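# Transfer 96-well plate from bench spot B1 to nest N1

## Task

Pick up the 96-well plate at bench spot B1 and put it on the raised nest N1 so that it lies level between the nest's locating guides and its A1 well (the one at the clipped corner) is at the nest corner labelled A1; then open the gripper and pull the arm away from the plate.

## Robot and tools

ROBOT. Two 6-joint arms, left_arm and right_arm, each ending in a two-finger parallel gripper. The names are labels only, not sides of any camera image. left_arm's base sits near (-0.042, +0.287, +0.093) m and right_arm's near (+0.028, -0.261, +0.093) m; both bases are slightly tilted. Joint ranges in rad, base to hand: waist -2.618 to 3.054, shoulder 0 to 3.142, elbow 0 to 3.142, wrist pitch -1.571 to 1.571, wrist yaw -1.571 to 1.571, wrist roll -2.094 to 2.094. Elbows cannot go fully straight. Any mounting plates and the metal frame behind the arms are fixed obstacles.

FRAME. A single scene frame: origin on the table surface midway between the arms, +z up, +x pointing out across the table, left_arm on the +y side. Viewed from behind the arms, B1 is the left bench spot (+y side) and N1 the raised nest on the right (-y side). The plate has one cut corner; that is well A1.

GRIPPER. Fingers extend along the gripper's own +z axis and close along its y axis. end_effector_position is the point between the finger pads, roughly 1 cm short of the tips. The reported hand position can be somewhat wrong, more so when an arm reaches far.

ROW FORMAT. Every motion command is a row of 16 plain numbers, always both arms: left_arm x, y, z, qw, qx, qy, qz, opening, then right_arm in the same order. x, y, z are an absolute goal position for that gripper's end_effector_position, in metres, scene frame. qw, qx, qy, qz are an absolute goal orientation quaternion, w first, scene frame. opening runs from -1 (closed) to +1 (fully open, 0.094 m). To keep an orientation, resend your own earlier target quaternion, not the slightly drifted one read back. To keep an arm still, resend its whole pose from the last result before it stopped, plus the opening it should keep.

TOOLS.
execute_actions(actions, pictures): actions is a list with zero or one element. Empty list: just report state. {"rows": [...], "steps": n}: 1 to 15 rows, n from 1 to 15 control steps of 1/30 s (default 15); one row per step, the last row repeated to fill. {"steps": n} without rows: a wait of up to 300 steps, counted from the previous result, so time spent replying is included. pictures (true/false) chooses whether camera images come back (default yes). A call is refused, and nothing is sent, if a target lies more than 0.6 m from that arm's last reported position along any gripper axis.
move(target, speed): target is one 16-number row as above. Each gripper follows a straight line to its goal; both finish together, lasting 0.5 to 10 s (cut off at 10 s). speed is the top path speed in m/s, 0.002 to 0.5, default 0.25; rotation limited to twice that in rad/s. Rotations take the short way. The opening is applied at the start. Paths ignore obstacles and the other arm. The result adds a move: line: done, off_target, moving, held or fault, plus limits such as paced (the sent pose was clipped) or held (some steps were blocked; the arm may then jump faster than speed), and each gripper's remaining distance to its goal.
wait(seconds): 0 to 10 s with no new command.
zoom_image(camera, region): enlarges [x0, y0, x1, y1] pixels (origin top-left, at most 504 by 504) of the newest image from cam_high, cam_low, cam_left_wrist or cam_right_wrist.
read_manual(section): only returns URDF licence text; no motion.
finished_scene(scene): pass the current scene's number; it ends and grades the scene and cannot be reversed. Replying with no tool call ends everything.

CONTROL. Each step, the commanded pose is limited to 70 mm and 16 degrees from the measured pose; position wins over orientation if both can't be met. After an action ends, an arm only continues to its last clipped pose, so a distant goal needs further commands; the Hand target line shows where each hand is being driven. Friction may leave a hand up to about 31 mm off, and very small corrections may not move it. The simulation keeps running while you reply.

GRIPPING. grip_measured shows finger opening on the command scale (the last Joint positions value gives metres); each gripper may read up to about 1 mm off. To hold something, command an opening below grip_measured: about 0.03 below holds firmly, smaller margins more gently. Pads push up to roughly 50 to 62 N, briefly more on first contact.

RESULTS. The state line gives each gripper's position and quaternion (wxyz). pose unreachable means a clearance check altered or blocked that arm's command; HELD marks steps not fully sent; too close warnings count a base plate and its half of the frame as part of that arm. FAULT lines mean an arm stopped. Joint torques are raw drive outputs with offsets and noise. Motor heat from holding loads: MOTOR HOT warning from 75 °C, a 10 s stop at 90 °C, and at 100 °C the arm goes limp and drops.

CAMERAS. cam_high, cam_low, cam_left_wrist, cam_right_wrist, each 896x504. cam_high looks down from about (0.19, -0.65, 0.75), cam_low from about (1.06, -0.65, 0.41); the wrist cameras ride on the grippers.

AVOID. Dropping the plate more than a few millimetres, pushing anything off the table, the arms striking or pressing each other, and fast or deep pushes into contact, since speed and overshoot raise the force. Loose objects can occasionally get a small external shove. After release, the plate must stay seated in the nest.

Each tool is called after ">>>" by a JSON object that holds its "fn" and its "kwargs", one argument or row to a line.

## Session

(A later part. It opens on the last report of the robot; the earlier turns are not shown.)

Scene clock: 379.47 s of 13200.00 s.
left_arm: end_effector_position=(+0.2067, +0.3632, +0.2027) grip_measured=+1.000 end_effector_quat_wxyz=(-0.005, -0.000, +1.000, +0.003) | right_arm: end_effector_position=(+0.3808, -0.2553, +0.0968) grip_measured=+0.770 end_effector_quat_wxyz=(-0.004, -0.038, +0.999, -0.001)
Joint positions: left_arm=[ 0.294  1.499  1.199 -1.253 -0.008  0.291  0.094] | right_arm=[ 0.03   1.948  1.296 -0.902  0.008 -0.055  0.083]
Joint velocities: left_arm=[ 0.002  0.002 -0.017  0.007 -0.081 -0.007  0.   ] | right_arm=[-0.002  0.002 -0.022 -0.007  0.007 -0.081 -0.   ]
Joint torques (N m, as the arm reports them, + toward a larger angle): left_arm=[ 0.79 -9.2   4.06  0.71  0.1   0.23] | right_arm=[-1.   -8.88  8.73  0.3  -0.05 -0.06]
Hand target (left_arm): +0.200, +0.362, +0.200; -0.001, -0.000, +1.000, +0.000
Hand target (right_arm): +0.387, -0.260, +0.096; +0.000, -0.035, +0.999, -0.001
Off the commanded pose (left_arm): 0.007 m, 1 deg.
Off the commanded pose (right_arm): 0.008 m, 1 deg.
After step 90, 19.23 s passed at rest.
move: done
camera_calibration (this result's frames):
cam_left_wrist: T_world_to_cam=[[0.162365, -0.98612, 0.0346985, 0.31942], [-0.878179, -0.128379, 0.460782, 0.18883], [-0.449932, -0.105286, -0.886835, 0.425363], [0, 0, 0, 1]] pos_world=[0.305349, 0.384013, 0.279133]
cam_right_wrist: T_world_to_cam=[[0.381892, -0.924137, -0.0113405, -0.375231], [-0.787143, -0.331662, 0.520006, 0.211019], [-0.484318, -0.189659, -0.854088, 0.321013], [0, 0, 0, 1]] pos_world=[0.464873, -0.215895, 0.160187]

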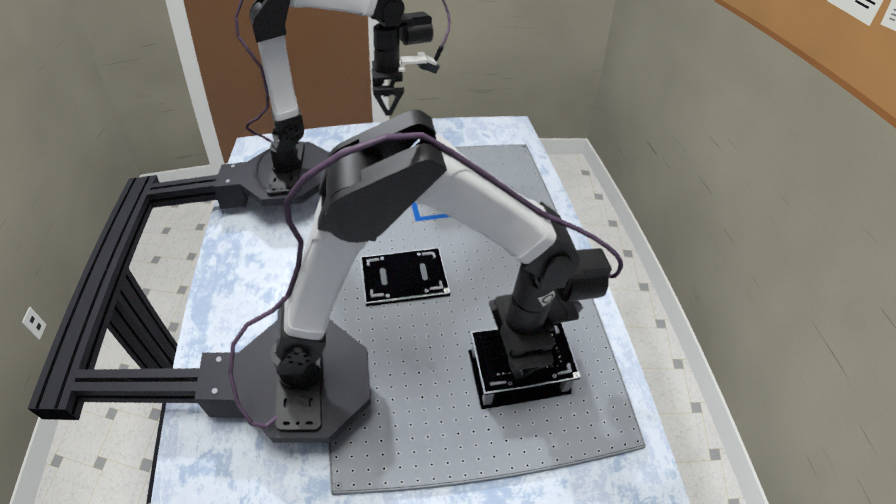

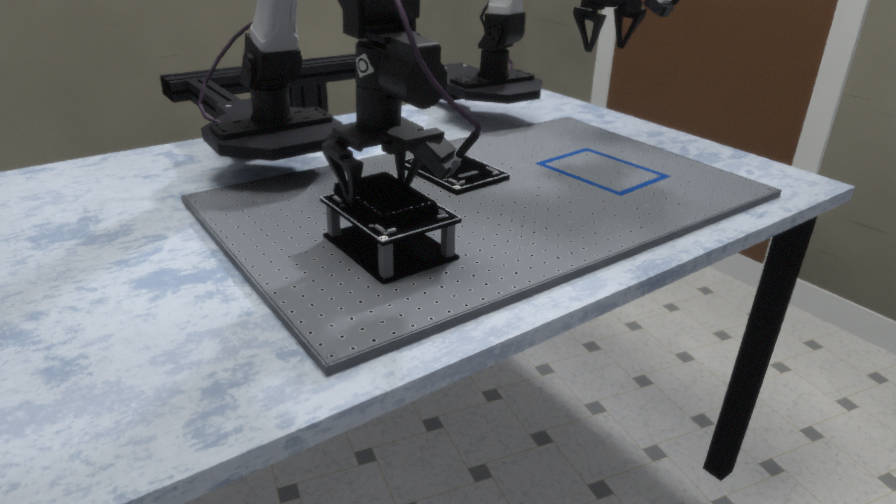

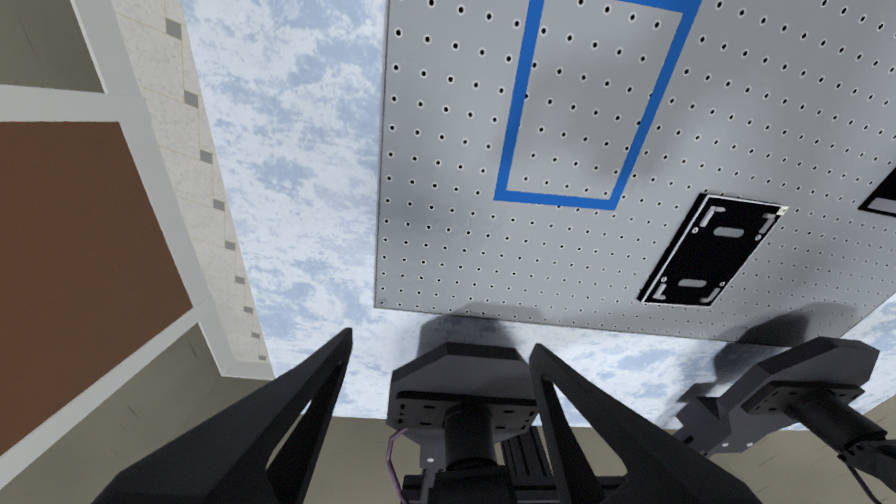

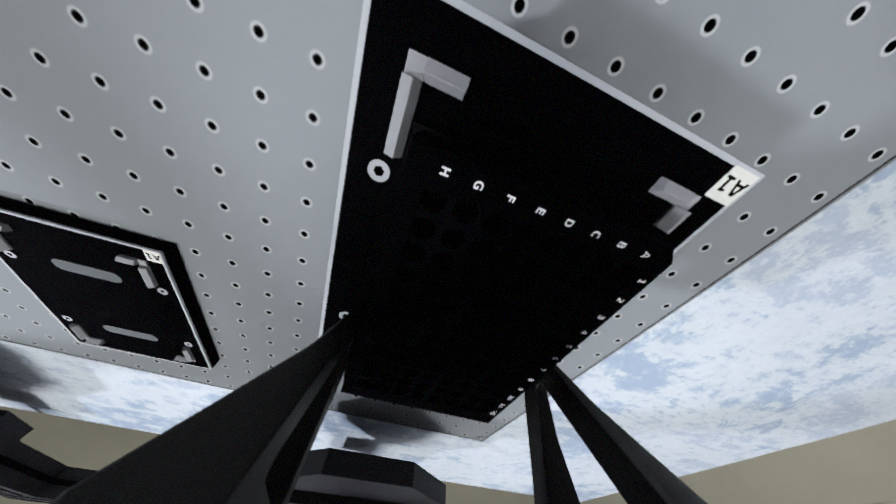

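>>> {"fn": "move", "kwargs": {
  "target": [0.2,0.362,0.2,0,0,1,0,1, 0.385,-0.256,0.083,0,-0.035,0.999,0,0.72],
  "speed": 0.04
}}

Scene clock: 399.93 s of 13200.00 s.
left_arm: end_effector_position=(+0.2067, +0.3632, +0.2027) grip_measured=+1.000 end_effector_quat_wxyz=(-0.005, -0.000, +1.000, +0.003) | right_arm: end_effector_position=(+0.3828, -0.2552, +0.0947) grip_measured=+0.770 end_effector_quat_wxyz=(-0.001, -0.038, +0.999, -0.000)
Joint positions: left_arm=[ 0.294  1.499  1.199 -1.253 -0.008  0.291  0.094] | right_arm=[ 0.029  1.954  1.296 -0.891  0.007 -0.056  0.083]
Joint velocities: left_arm=[-0.002  0.012  0.002 -0.037  0.081  0.007  0.   ] | right_arm=[-0.017 -0.002 -0.007  0.007 -0.022 -0.007 -0.001]
Joint torques (N m, as the arm reports them, + toward a larger angle): left_arm=[ 0.75 -9.17  4.07  0.71  0.09  0.24] | right_arm=[ 0.14 -8.19  5.97  0.75 -0.03  0.03]
Hand target (left_arm): +0.200, +0.362, +0.200; -0.001, -0.000, +1.000, +0.000
Hand target (right_arm): +0.385, -0.256, +0.083; -0.000, -0.035, +0.999, -0.000
Off the commanded pose (left_arm): 0.007 m, 1 deg.
Off the commanded pose (right_arm): 0.012 m, 0 deg.
After step 90, 16.77 s passed at rest.
move: off_target (right_arm)
camera_calibration (this result's frames):
cam_left_wrist: T_world_to_cam=[[0.162365, -0.98612, 0.0346985, 0.31942], [-0.878179, -0.128379, 0.460782, 0.18883], [-0.449932, -0.105286, -0.886835, 0.425363], [0, 0, 0, 1]] pos_world=[0.305349, 0.384013, 0.279133]
cam_right_wrist: T_world_to_cam=[[0.382262, -0.923993, -0.0106008, -0.376101], [-0.789584, -0.332573, 0.515706, 0.214833], [-0.480034, -0.188765, -0.8567, 0.319122], [0, 0, 0, 1]] pos_world=[0.466588, -0.215828, 0.158614]

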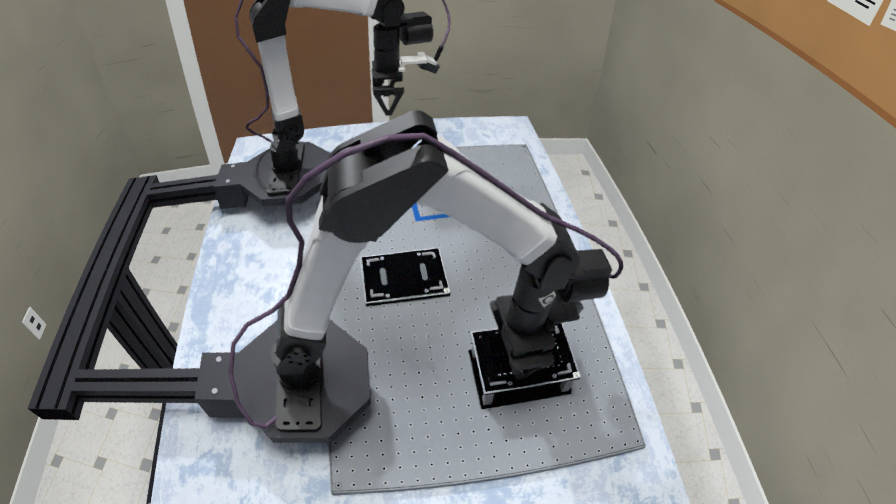

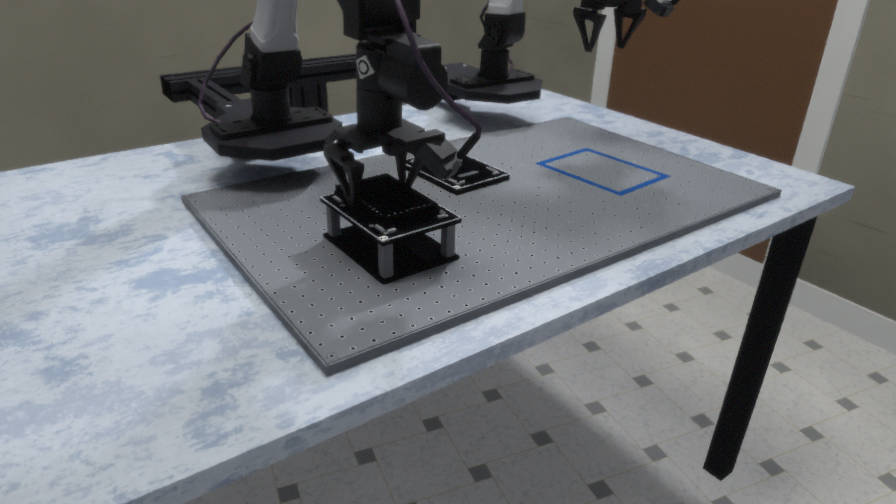

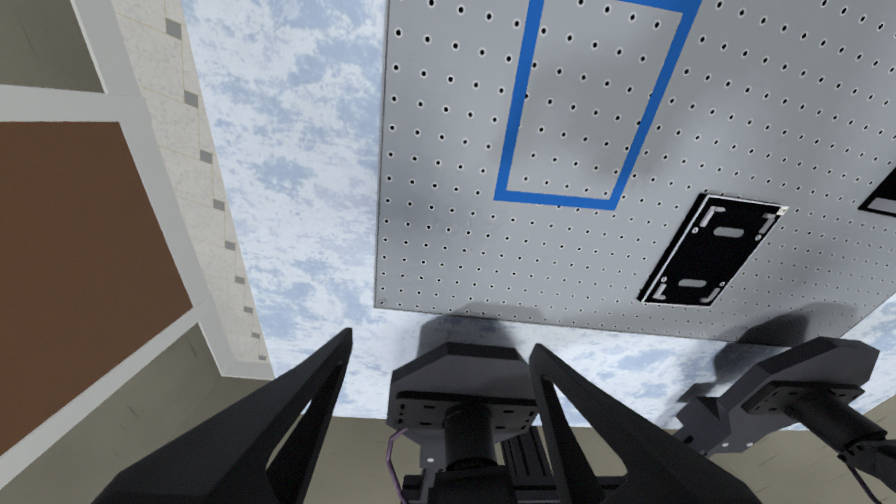

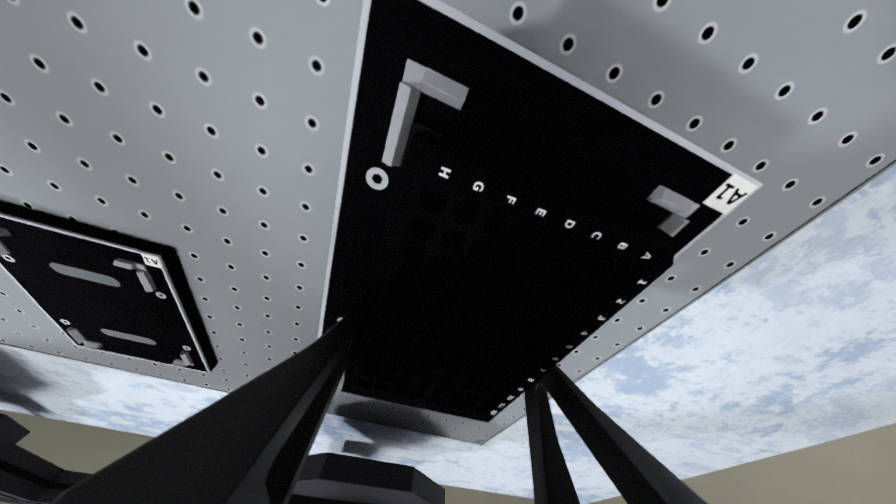

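>>> {"fn": "move", "kwargs": {
  "target": [0.2,0.362,0.2,0,0,1,0,1, 0.39,-0.255,0.07,0,-0.035,0.999,0,0.72],
  "speed": 0.04
}}

Scene clock: 404.57 s of 13200.00 s.
left_arm: end_effector_position=(+0.2067, +0.3632, +0.2027) grip_measured=+1.000 end_effector_quat_wxyz=(-0.005, -0.000, +1.000, +0.003) | right_arm: end_effector_position=(+0.3827, -0.2550, +0.0935) grip_measured=+0.770 end_effector_quat_wxyz=(-0.003, -0.038, +0.999, +0.001)
Joint positions: left_arm=[ 0.294  1.499  1.199 -1.253 -0.008  0.291  0.094] | right_arm=[ 0.029  1.958  1.296 -0.889  0.006 -0.057  0.083]
Joint velocities: left_arm=[ 0.007 -0.002 -0.022 -0.051 -0.051  0.037  0.   ] | right_arm=[-0.012  0.002 -0.002 -0.037 -0.066  0.051 -0.   ]
Joint torques (N m, as the arm reports them, + toward a larger angle): left_arm=[ 0.78 -9.18  4.09  0.71  0.09  0.23] | right_arm=[ 0.36 -5.55  5.92  1.16 -0.02  0.06]
Hand target (left_arm): +0.200, +0.362, +0.200; -0.001, -0.000, +1.000, +0.000
Hand target (right_arm): +0.389, -0.255, +0.071; -0.000, -0.035, +0.999, +0.000
Off the commanded pose (left_arm): 0.007 m, 1 deg.
Off the commanded pose (right_arm): 0.025 m, 0 deg.
After step 90, 0.77 s passed at rest.
move: off_target (right_arm)
camera_calibration (this result's frames):
cam_left_wrist: T_world_to_cam=[[0.162365, -0.98612, 0.0346985, 0.31942], [-0.878179, -0.128379, 0.460782, 0.18883], [-0.449932, -0.105286, -0.886835, 0.425363], [0, 0, 0, 1]] pos_world=[0.305349, 0.384013, 0.279133]
cam_right_wrist: T_world_to_cam=[[0.382949, -0.923683, -0.0126414, -0.375863], [-0.787934, -0.333751, 0.517465, 0.214339], [-0.482193, -0.188202, -0.855611, 0.318869], [0, 0, 0, 1]] pos_world=[0.466578, -0.215631, 0.157164]

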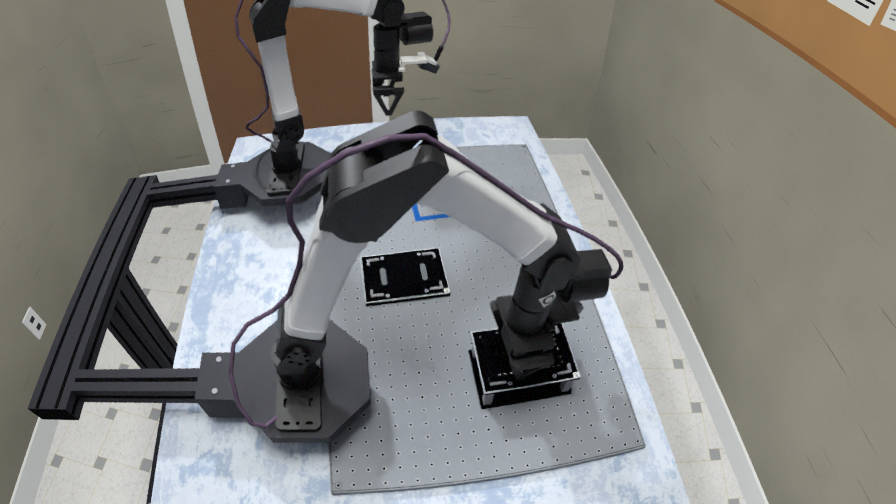

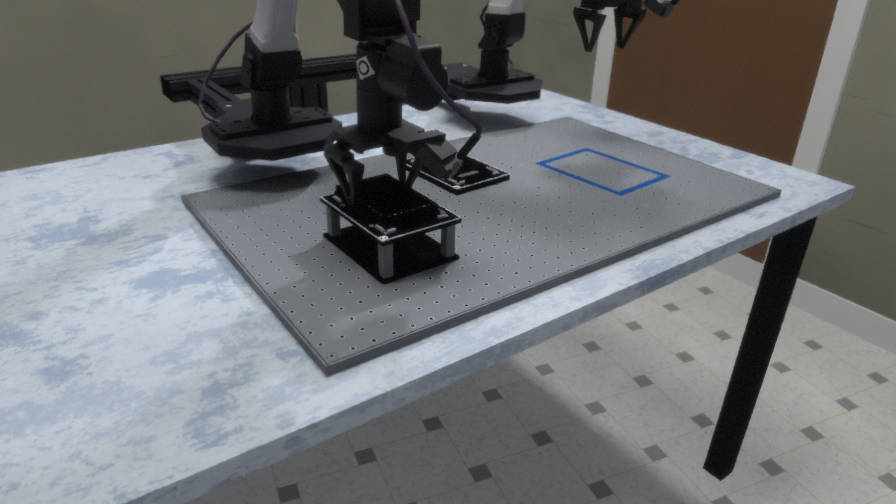

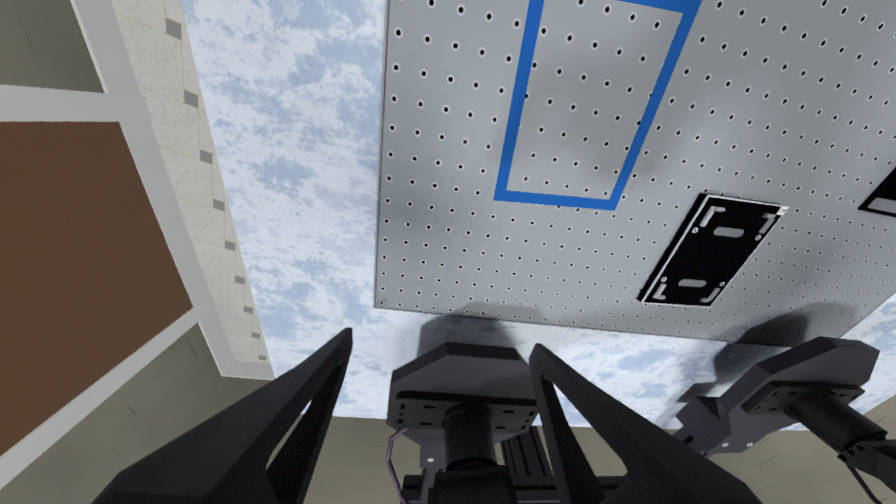

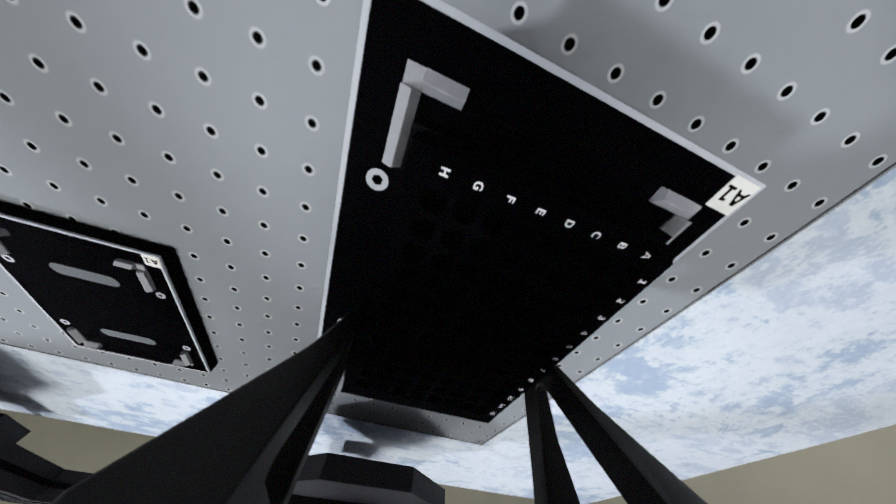

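>>> {"fn": "zoom_image", "kwargs": {
  "camera": "cam_low",
  "region": [300, 140, 480, 290]
}}

Region (300, 140, 480, 290) of cam_low's 896x504 image, scaled by 2.800, with more detail than that image has.

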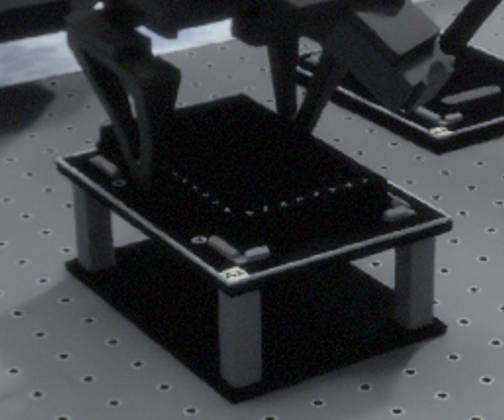

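>>> {"fn": "move", "kwargs": {
  "target": [0.2,0.362,0.2,0,0,1,0,1, 0.392,-0.254,0.115,0,-0.035,0.999,0,0.72],
  "speed": 0.05
}}

Scene clock: 414.83 s of 13200.00 s.
left_arm: end_effector_position=(+0.2067, +0.3632, +0.2027) grip_measured=+1.000 end_effector_quat_wxyz=(-0.005, -0.000, +1.000, +0.003) | right_arm: end_effector_position=(+0.3903, -0.2548, +0.1105) grip_measured=+0.770 end_effector_quat_wxyz=(-0.000, -0.038, +0.999, +0.001)
Joint positions: left_arm=[ 0.294  1.499  1.199 -1.253 -0.008  0.291  0.094] | right_arm=[ 0.029  1.955  1.365 -0.957  0.005 -0.057  0.083]
Joint velocities: left_arm=[ 0.012  0.012  0.002  0.022 -0.022 -0.037  0.   ] | right_arm=[-0.012  0.007 -0.022 -0.051 -0.051  0.007 -0.   ]
Joint torques (N m, as the arm reports them, + toward a larger angle): left_arm=[ 0.75 -9.2   4.06  0.71  0.1   0.24] | right_arm=[  0.69 -10.67   8.76   0.04  -0.01   0.09]
Hand target (left_arm): +0.200, +0.362, +0.200; -0.001, -0.000, +1.000, +0.000
Hand target (right_arm): +0.391, -0.254, +0.115; +0.000, -0.035, +0.999, -0.000
Off the commanded pose (left_arm): 0.007 m, 1 deg.
Off the commanded pose (right_arm): 0.005 m, 0 deg.
After step 90, 6.33 s passed at rest.
move: done
camera_calibration (this result's frames):
cam_left_wrist: T_world_to_cam=[[0.162365, -0.98612, 0.0346985, 0.31942], [-0.878179, -0.128379, 0.460782, 0.18883], [-0.449932, -0.105286, -0.886835, 0.425363], [0, 0, 0, 1]] pos_world=[0.305349, 0.384013, 0.279133]
cam_right_wrist: T_world_to_cam=[[0.383328, -0.92354, -0.0115446, -0.378651], [-0.790366, -0.334468, 0.513276, 0.212832], [-0.477892, -0.187628, -0.858146, 0.335904], [0, 0, 0, 1]] pos_world=[0.473889, -0.215488, 0.174642]

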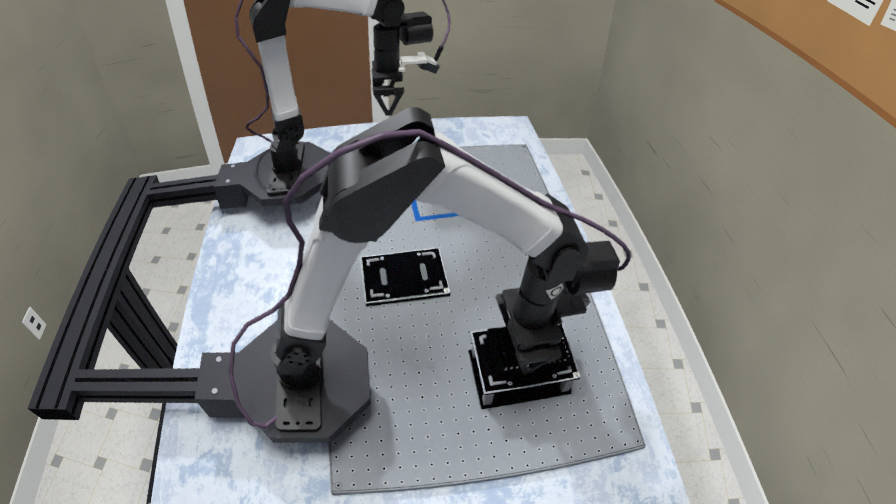

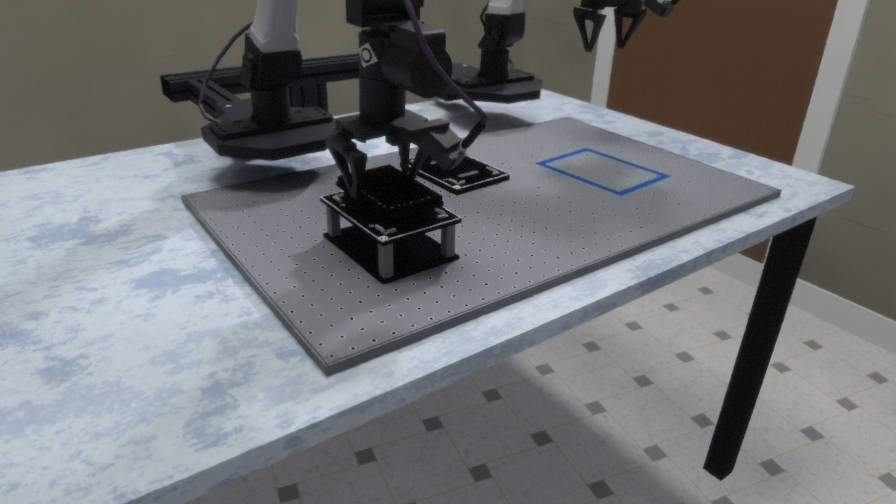

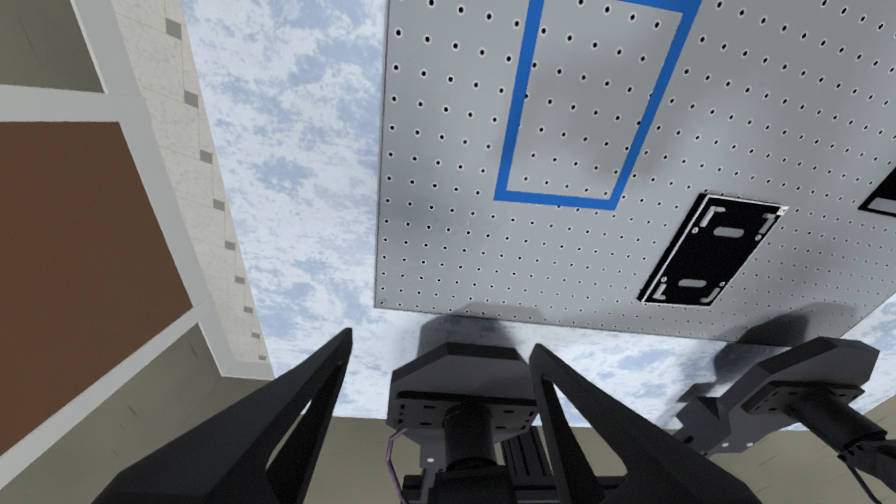

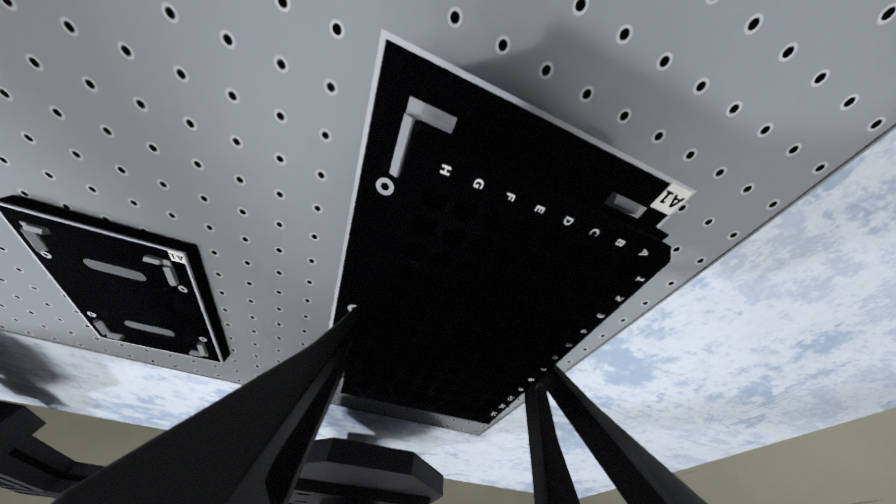

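>>> {"fn": "move", "kwargs": {
  "target": [0.2,0.362,0.2,0,0,1,0,1, 0.391,-0.254,0.078,0,-0.035,0.999,0,0.72],
  "speed": 0.03
}}

Scene clock: 419.67 s of 13200.00 s.
left_arm: end_effector_position=(+0.2067, +0.3632, +0.2027) grip_measured=+1.000 end_effector_quat_wxyz=(-0.005, -0.000, +1.000, +0.003) | right_arm: end_effector_position=(+0.3939, -0.2546, +0.0941) grip_measured=+0.770 end_effector_quat_wxyz=(+0.007, -0.035, +0.999, +0.001)
Joint positions: left_arm=[ 0.294  1.499  1.199 -1.253 -0.008  0.291  0.094] | right_arm=[ 0.029  1.98   1.331 -0.883  0.005 -0.049  0.083]
Joint velocities: left_arm=[-0.012 -0.022 -0.032 -0.051 -0.095 -0.051  0.   ] | right_arm=[-0.002 -0.002  0.002  0.066  0.051 -0.022 -0.001]
Joint torques (N m, as the arm reports them, + toward a larger angle): left_arm=[ 0.76 -9.18  4.09  0.71  0.09  0.23] | right_arm=[ 0.66 -8.18  5.11  0.78 -0.02  0.02]
Hand target (left_arm): +0.200, +0.362, +0.200; -0.001, -0.000, +1.000, +0.000
Hand target (right_arm): +0.391, -0.254, +0.079; +0.000, -0.035, +0.999, +0.000
Off the commanded pose (left_arm): 0.007 m, 1 deg.
Off the commanded pose (right_arm): 0.016 m, 1 deg.
After step 90, 0.53 s passed at rest.
move: off_target (right_arm)
camera_calibration (this result's frames):
cam_left_wrist: T_world_to_cam=[[0.162365, -0.98612, 0.0346985, 0.31942], [-0.878179, -0.128379, 0.460782, 0.18883], [-0.449932, -0.105286, -0.886835, 0.425363], [0, 0, 0, 1]] pos_world=[0.305349, 0.384013, 0.279133]
cam_right_wrist: T_world_to_cam=[[0.376314, -0.926467, -0.00685518, -0.378406], [-0.800078, -0.32869, 0.501835, 0.230517], [-0.467187, -0.183363, -0.864936, 0.321126], [0, 0, 0, 1]] pos_world=[0.476857, -0.215929, 0.159478]

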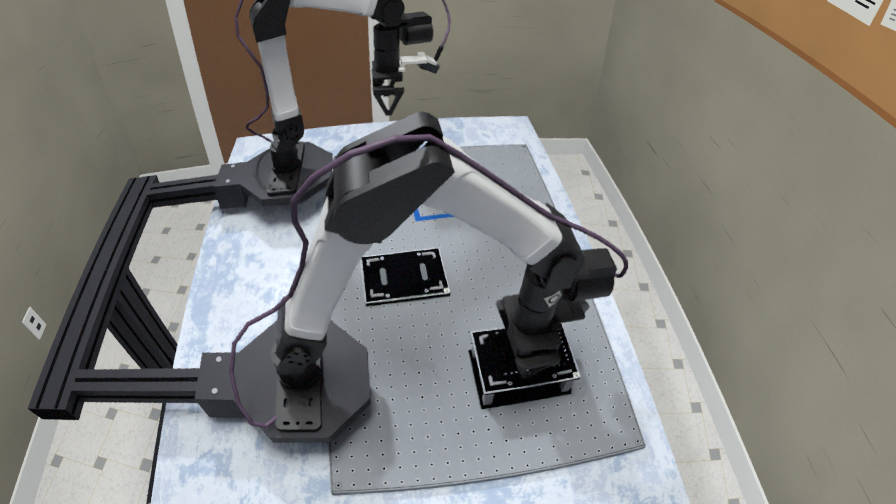

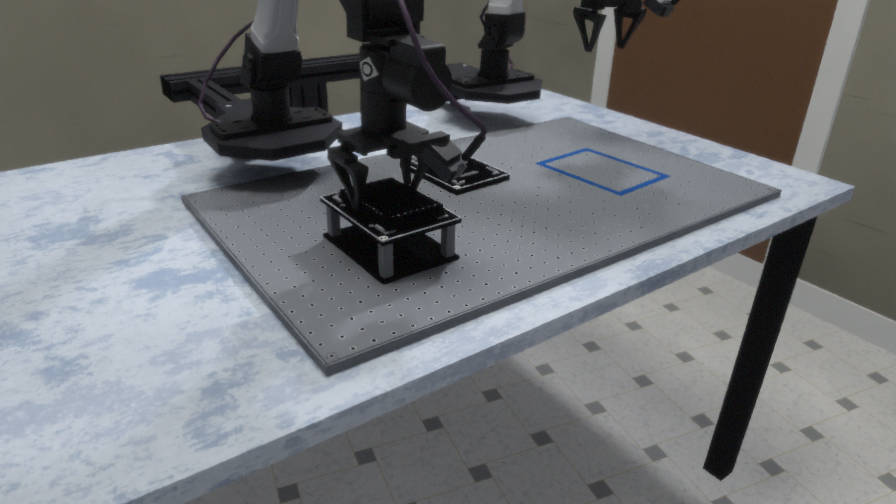

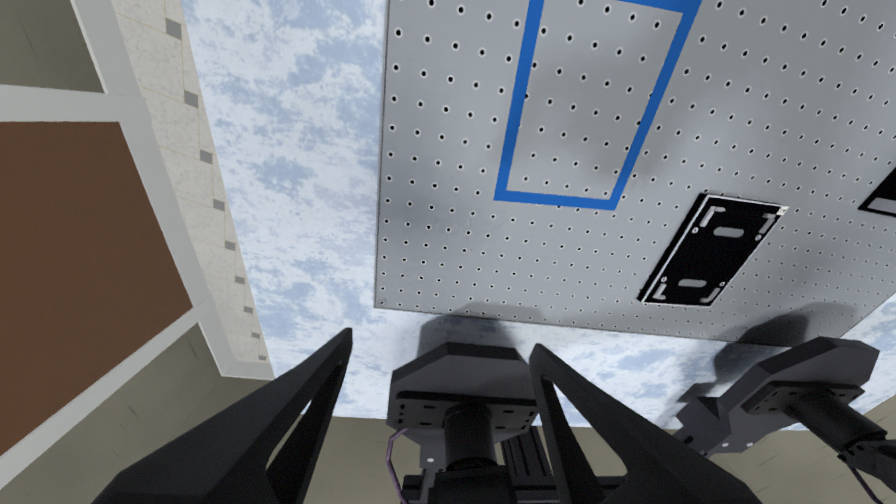

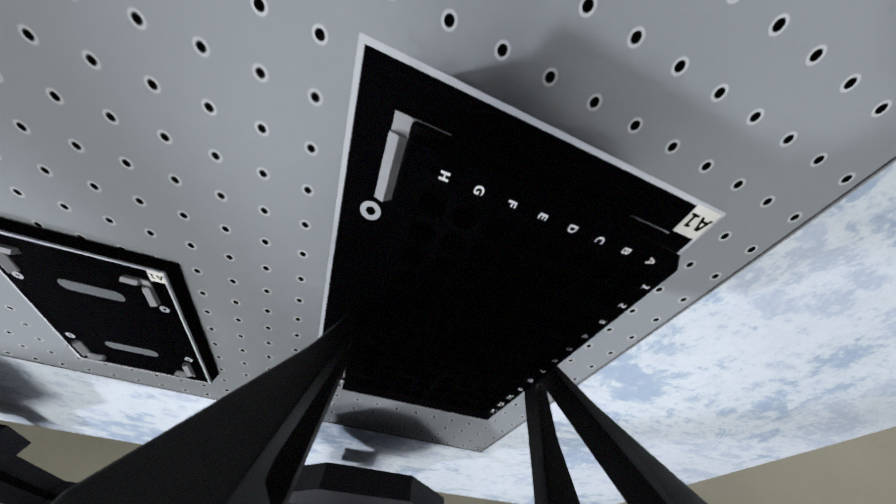

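>>> {"fn": "zoom_image", "kwargs": {
  "camera": "cam_low",
  "region": [300, 140, 480, 290]
}}

>>> {"fn": "zoom_image", "kwargs": {
  "camera": "cam_high",
  "region": [450, 280, 610, 420]
}}

Region (300, 140, 480, 290) of cam_low's 896x504 image, scaled by 2.800, with more detail than that image has.

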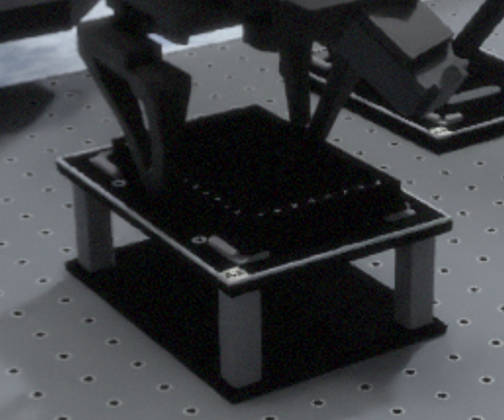

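Region (450, 280, 610, 420) of cam_high's 896x504 image, scaled by 3.150, with more detail than that image has; it fills the top 441 rows of this view, and the rest is white.

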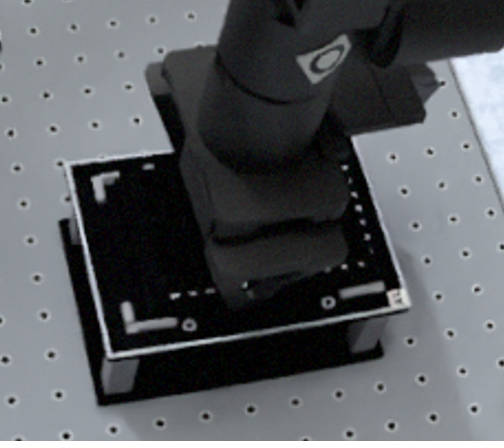

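>>> {"fn": "move", "kwargs": {
  "target": [0.2,0.362,0.2,0,0,1,0,1, 0.386,-0.254,0.113,0,-0.035,0.999,0,0.72],
  "speed": 0.05
}}

>>> {"fn": "move", "kwargs": {
  "target": [0.2,0.362,0.2,0,0,1,0,1, 0.386,-0.254,0.078,0,-0.035,0.999,0,0.72],
  "speed": 0.03
}}

Scene clock: 429.67 s of 13200.00 s.
left_arm: end_effector_position=(+0.2067, +0.3632, +0.2027) grip_measured=+1.000 end_effector_quat_wxyz=(-0.005, -0.000, +1.000, +0.003) | right_arm: end_effector_position=(+0.3839, -0.2548, +0.1058) grip_measured=+0.770 end_effector_quat_wxyz=(-0.004, -0.035, +0.999, +0.001)
Joint positions: left_arm=[ 0.294  1.499  1.199 -1.253 -0.008  0.291  0.094] | right_arm=[ 0.029  1.945  1.331 -0.939  0.004 -0.049  0.083]
Joint velocities: left_arm=[-0.022 -0.022 -0.007 -0.022 -0.081 -0.007  0.   ] | right_arm=[ 0.007  0.002 -0.022 -0.095  0.007 -0.007  0.001]
Joint torques (N m, as the arm reports them, + toward a larger angle): left_arm=[ 0.76 -9.2   4.05  0.71  0.1   0.23] | right_arm=[  0.79 -11.13   8.6    0.01  -0.01   0.03]
Hand target (left_arm): +0.200, +0.362, +0.200; -0.001, -0.000, +1.000, +0.000
Hand target (right_arm): +0.385, -0.254, +0.113; -0.000, -0.035, +0.999, +0.000
Off the commanded pose (left_arm): 0.007 m, 1 deg.
Off the commanded pose (right_arm): 0.008 m, 0 deg.
After step 90, 6.13 s passed at rest.
move: done
camera_calibration (this result's frames):
cam_left_wrist: T_world_to_cam=[[0.162365, -0.98612, 0.0346985, 0.31942], [-0.878179, -0.128379, 0.460782, 0.18883], [-0.449932, -0.105286, -0.886835, 0.425363], [0, 0, 0, 1]] pos_world=[0.305349, 0.384013, 0.279133]
cam_right_wrist: T_world_to_cam=[[0.37622, -0.926413, -0.0147154, -0.37388], [-0.789324, -0.328784, 0.518525, 0.210658], [-0.485206, -0.183464, -0.854936, 0.332366], [0, 0, 0, 1]] pos_world=[0.468205, -0.216129, 0.169418]

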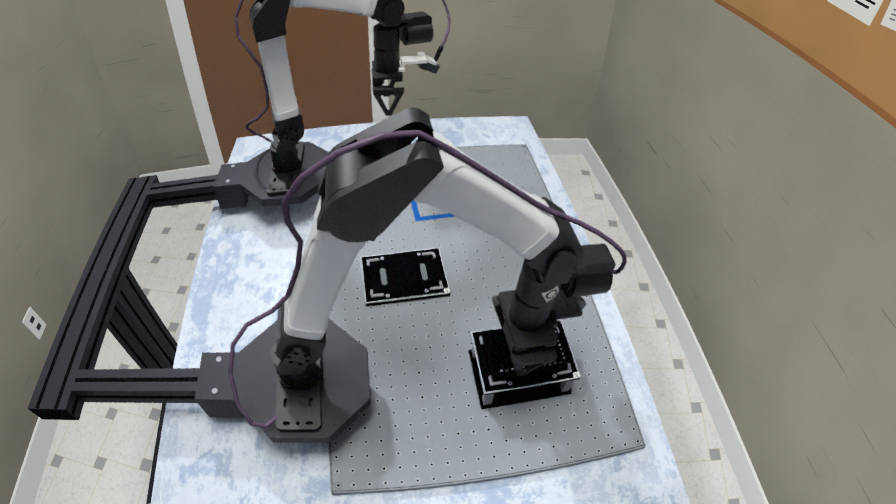

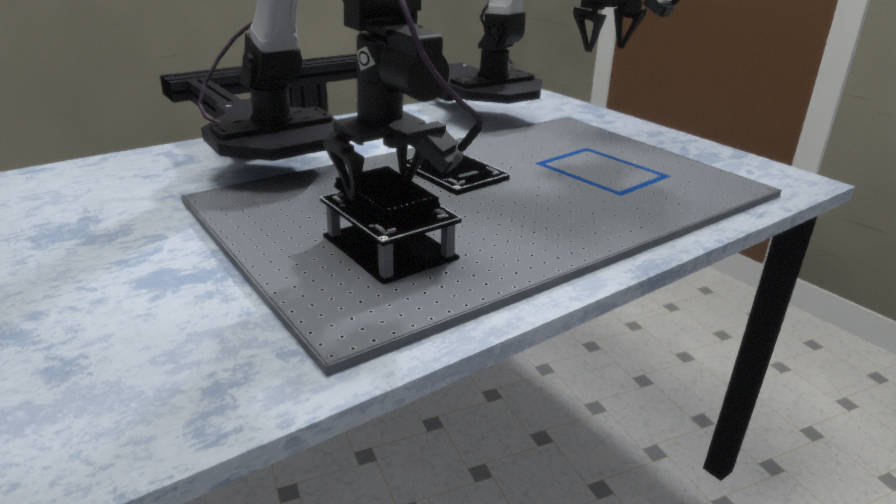

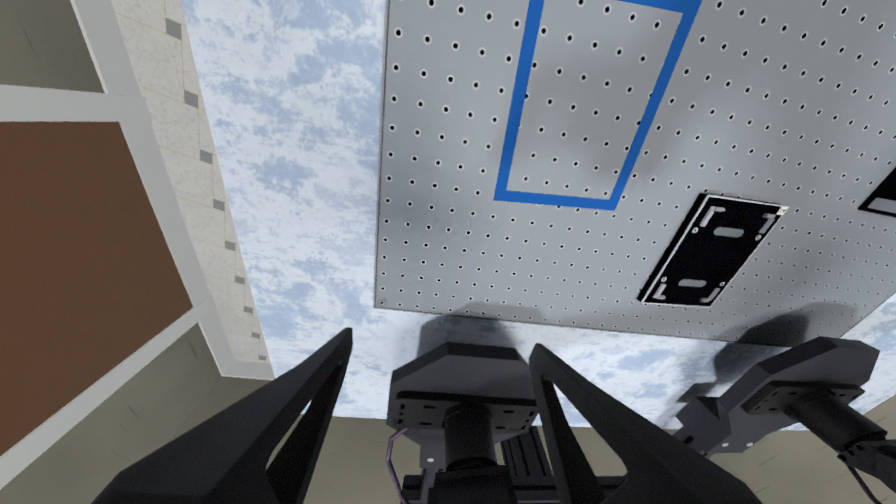

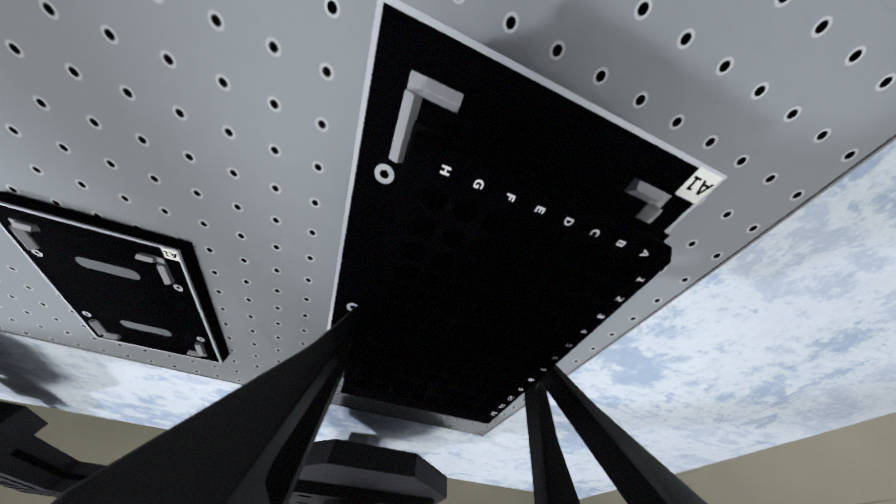

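Scene clock: 430.83 s of 13200.00 s.
left_arm: end_effector_position=(+0.2067, +0.3632, +0.2027) grip_measured=+1.000 end_effector_quat_wxyz=(-0.005, -0.000, +1.000, +0.003) | right_arm: end_effector_position=(+0.3884, -0.2543, +0.0927) grip_measured=+0.770 end_effector_quat_wxyz=(+0.005, -0.035, +0.999, +0.002)
Joint positions: left_arm=[ 0.294  1.499  1.199 -1.253 -0.008  0.291  0.094] | right_arm=[ 0.029  1.966  1.304 -0.874  0.003 -0.049  0.083]
Joint velocities: left_arm=[-0.012 -0.012  0.002 -0.007 -0.11  -0.037  0.   ] | right_arm=[ 0.022 -0.007  0.022 -0.037  0.051  0.022 -0.001]
Joint torques (N m, as the arm reports them, + toward a larger angle): left_arm=[ 0.71 -9.2   4.11  0.72  0.1   0.23] | right_arm=[ 0.72 -8.16  5.07  0.77  0.02  0.03]
Hand target (left_arm): +0.200, +0.362, +0.200; -0.001, -0.000, +1.000, +0.000
Hand target (right_arm): +0.386, -0.254, +0.078; -0.000, -0.035, +0.999, +0.000
Off the commanded pose (left_arm): 0.007 m, 1 deg.
Off the commanded pose (right_arm): 0.015 m, 1 deg.
move: off_target (right_arm)
camera_calibration (this result's frames):
cam_left_wrist: T_world_to_cam=[[0.162365, -0.98612, 0.0346985, 0.31942], [-0.878179, -0.128379, 0.460782, 0.18883], [-0.449932, -0.105286, -0.886835, 0.425363], [0, 0, 0, 1]] pos_world=[0.305349, 0.384013, 0.279133]
cam_right_wrist: T_world_to_cam=[[0.376328, -0.926434, -0.00986416, -0.375853], [-0.798317, -0.329652, 0.504004, 0.225753], [-0.470178, -0.181796, -0.863645, 0.318843], [0, 0, 0, 1]] pos_world=[0.471579, -0.215818, 0.157879]

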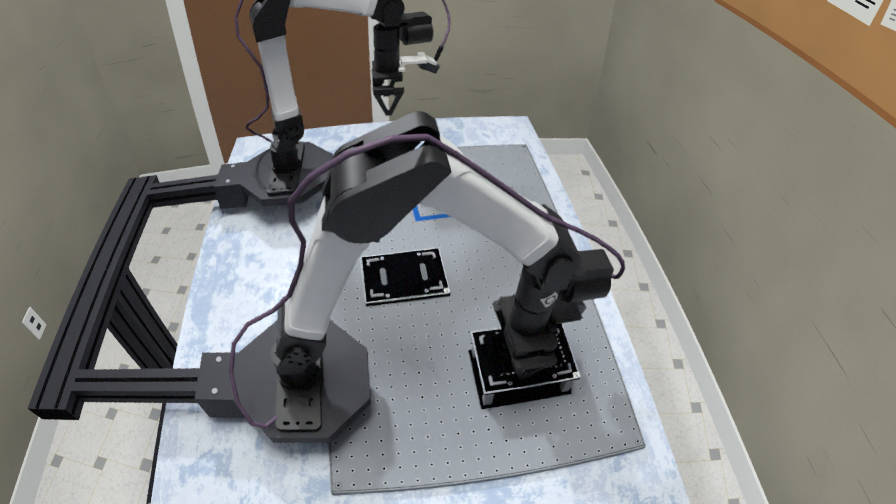

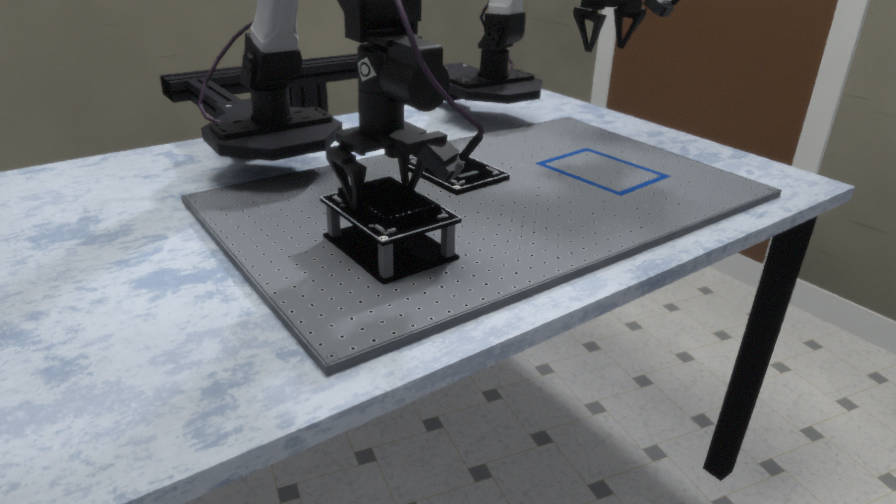

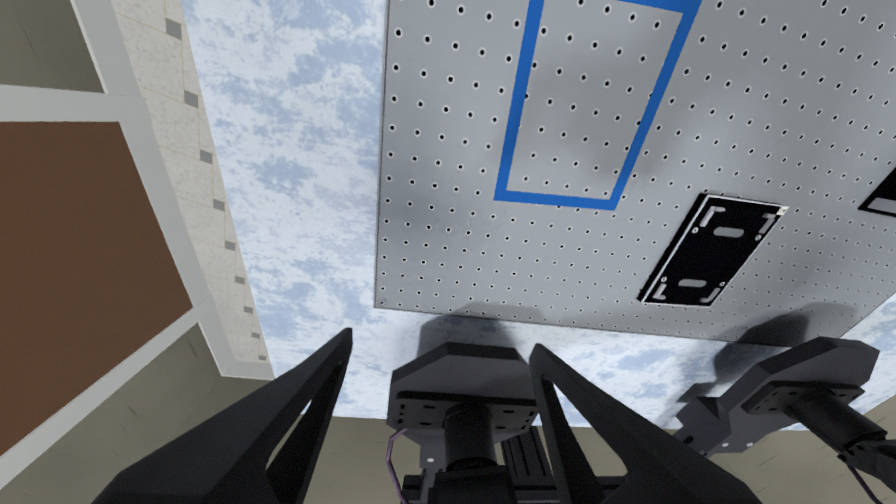

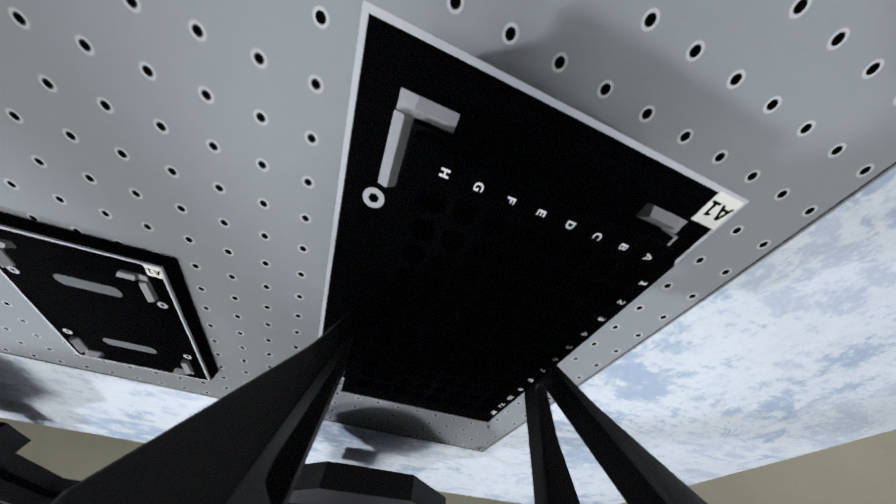

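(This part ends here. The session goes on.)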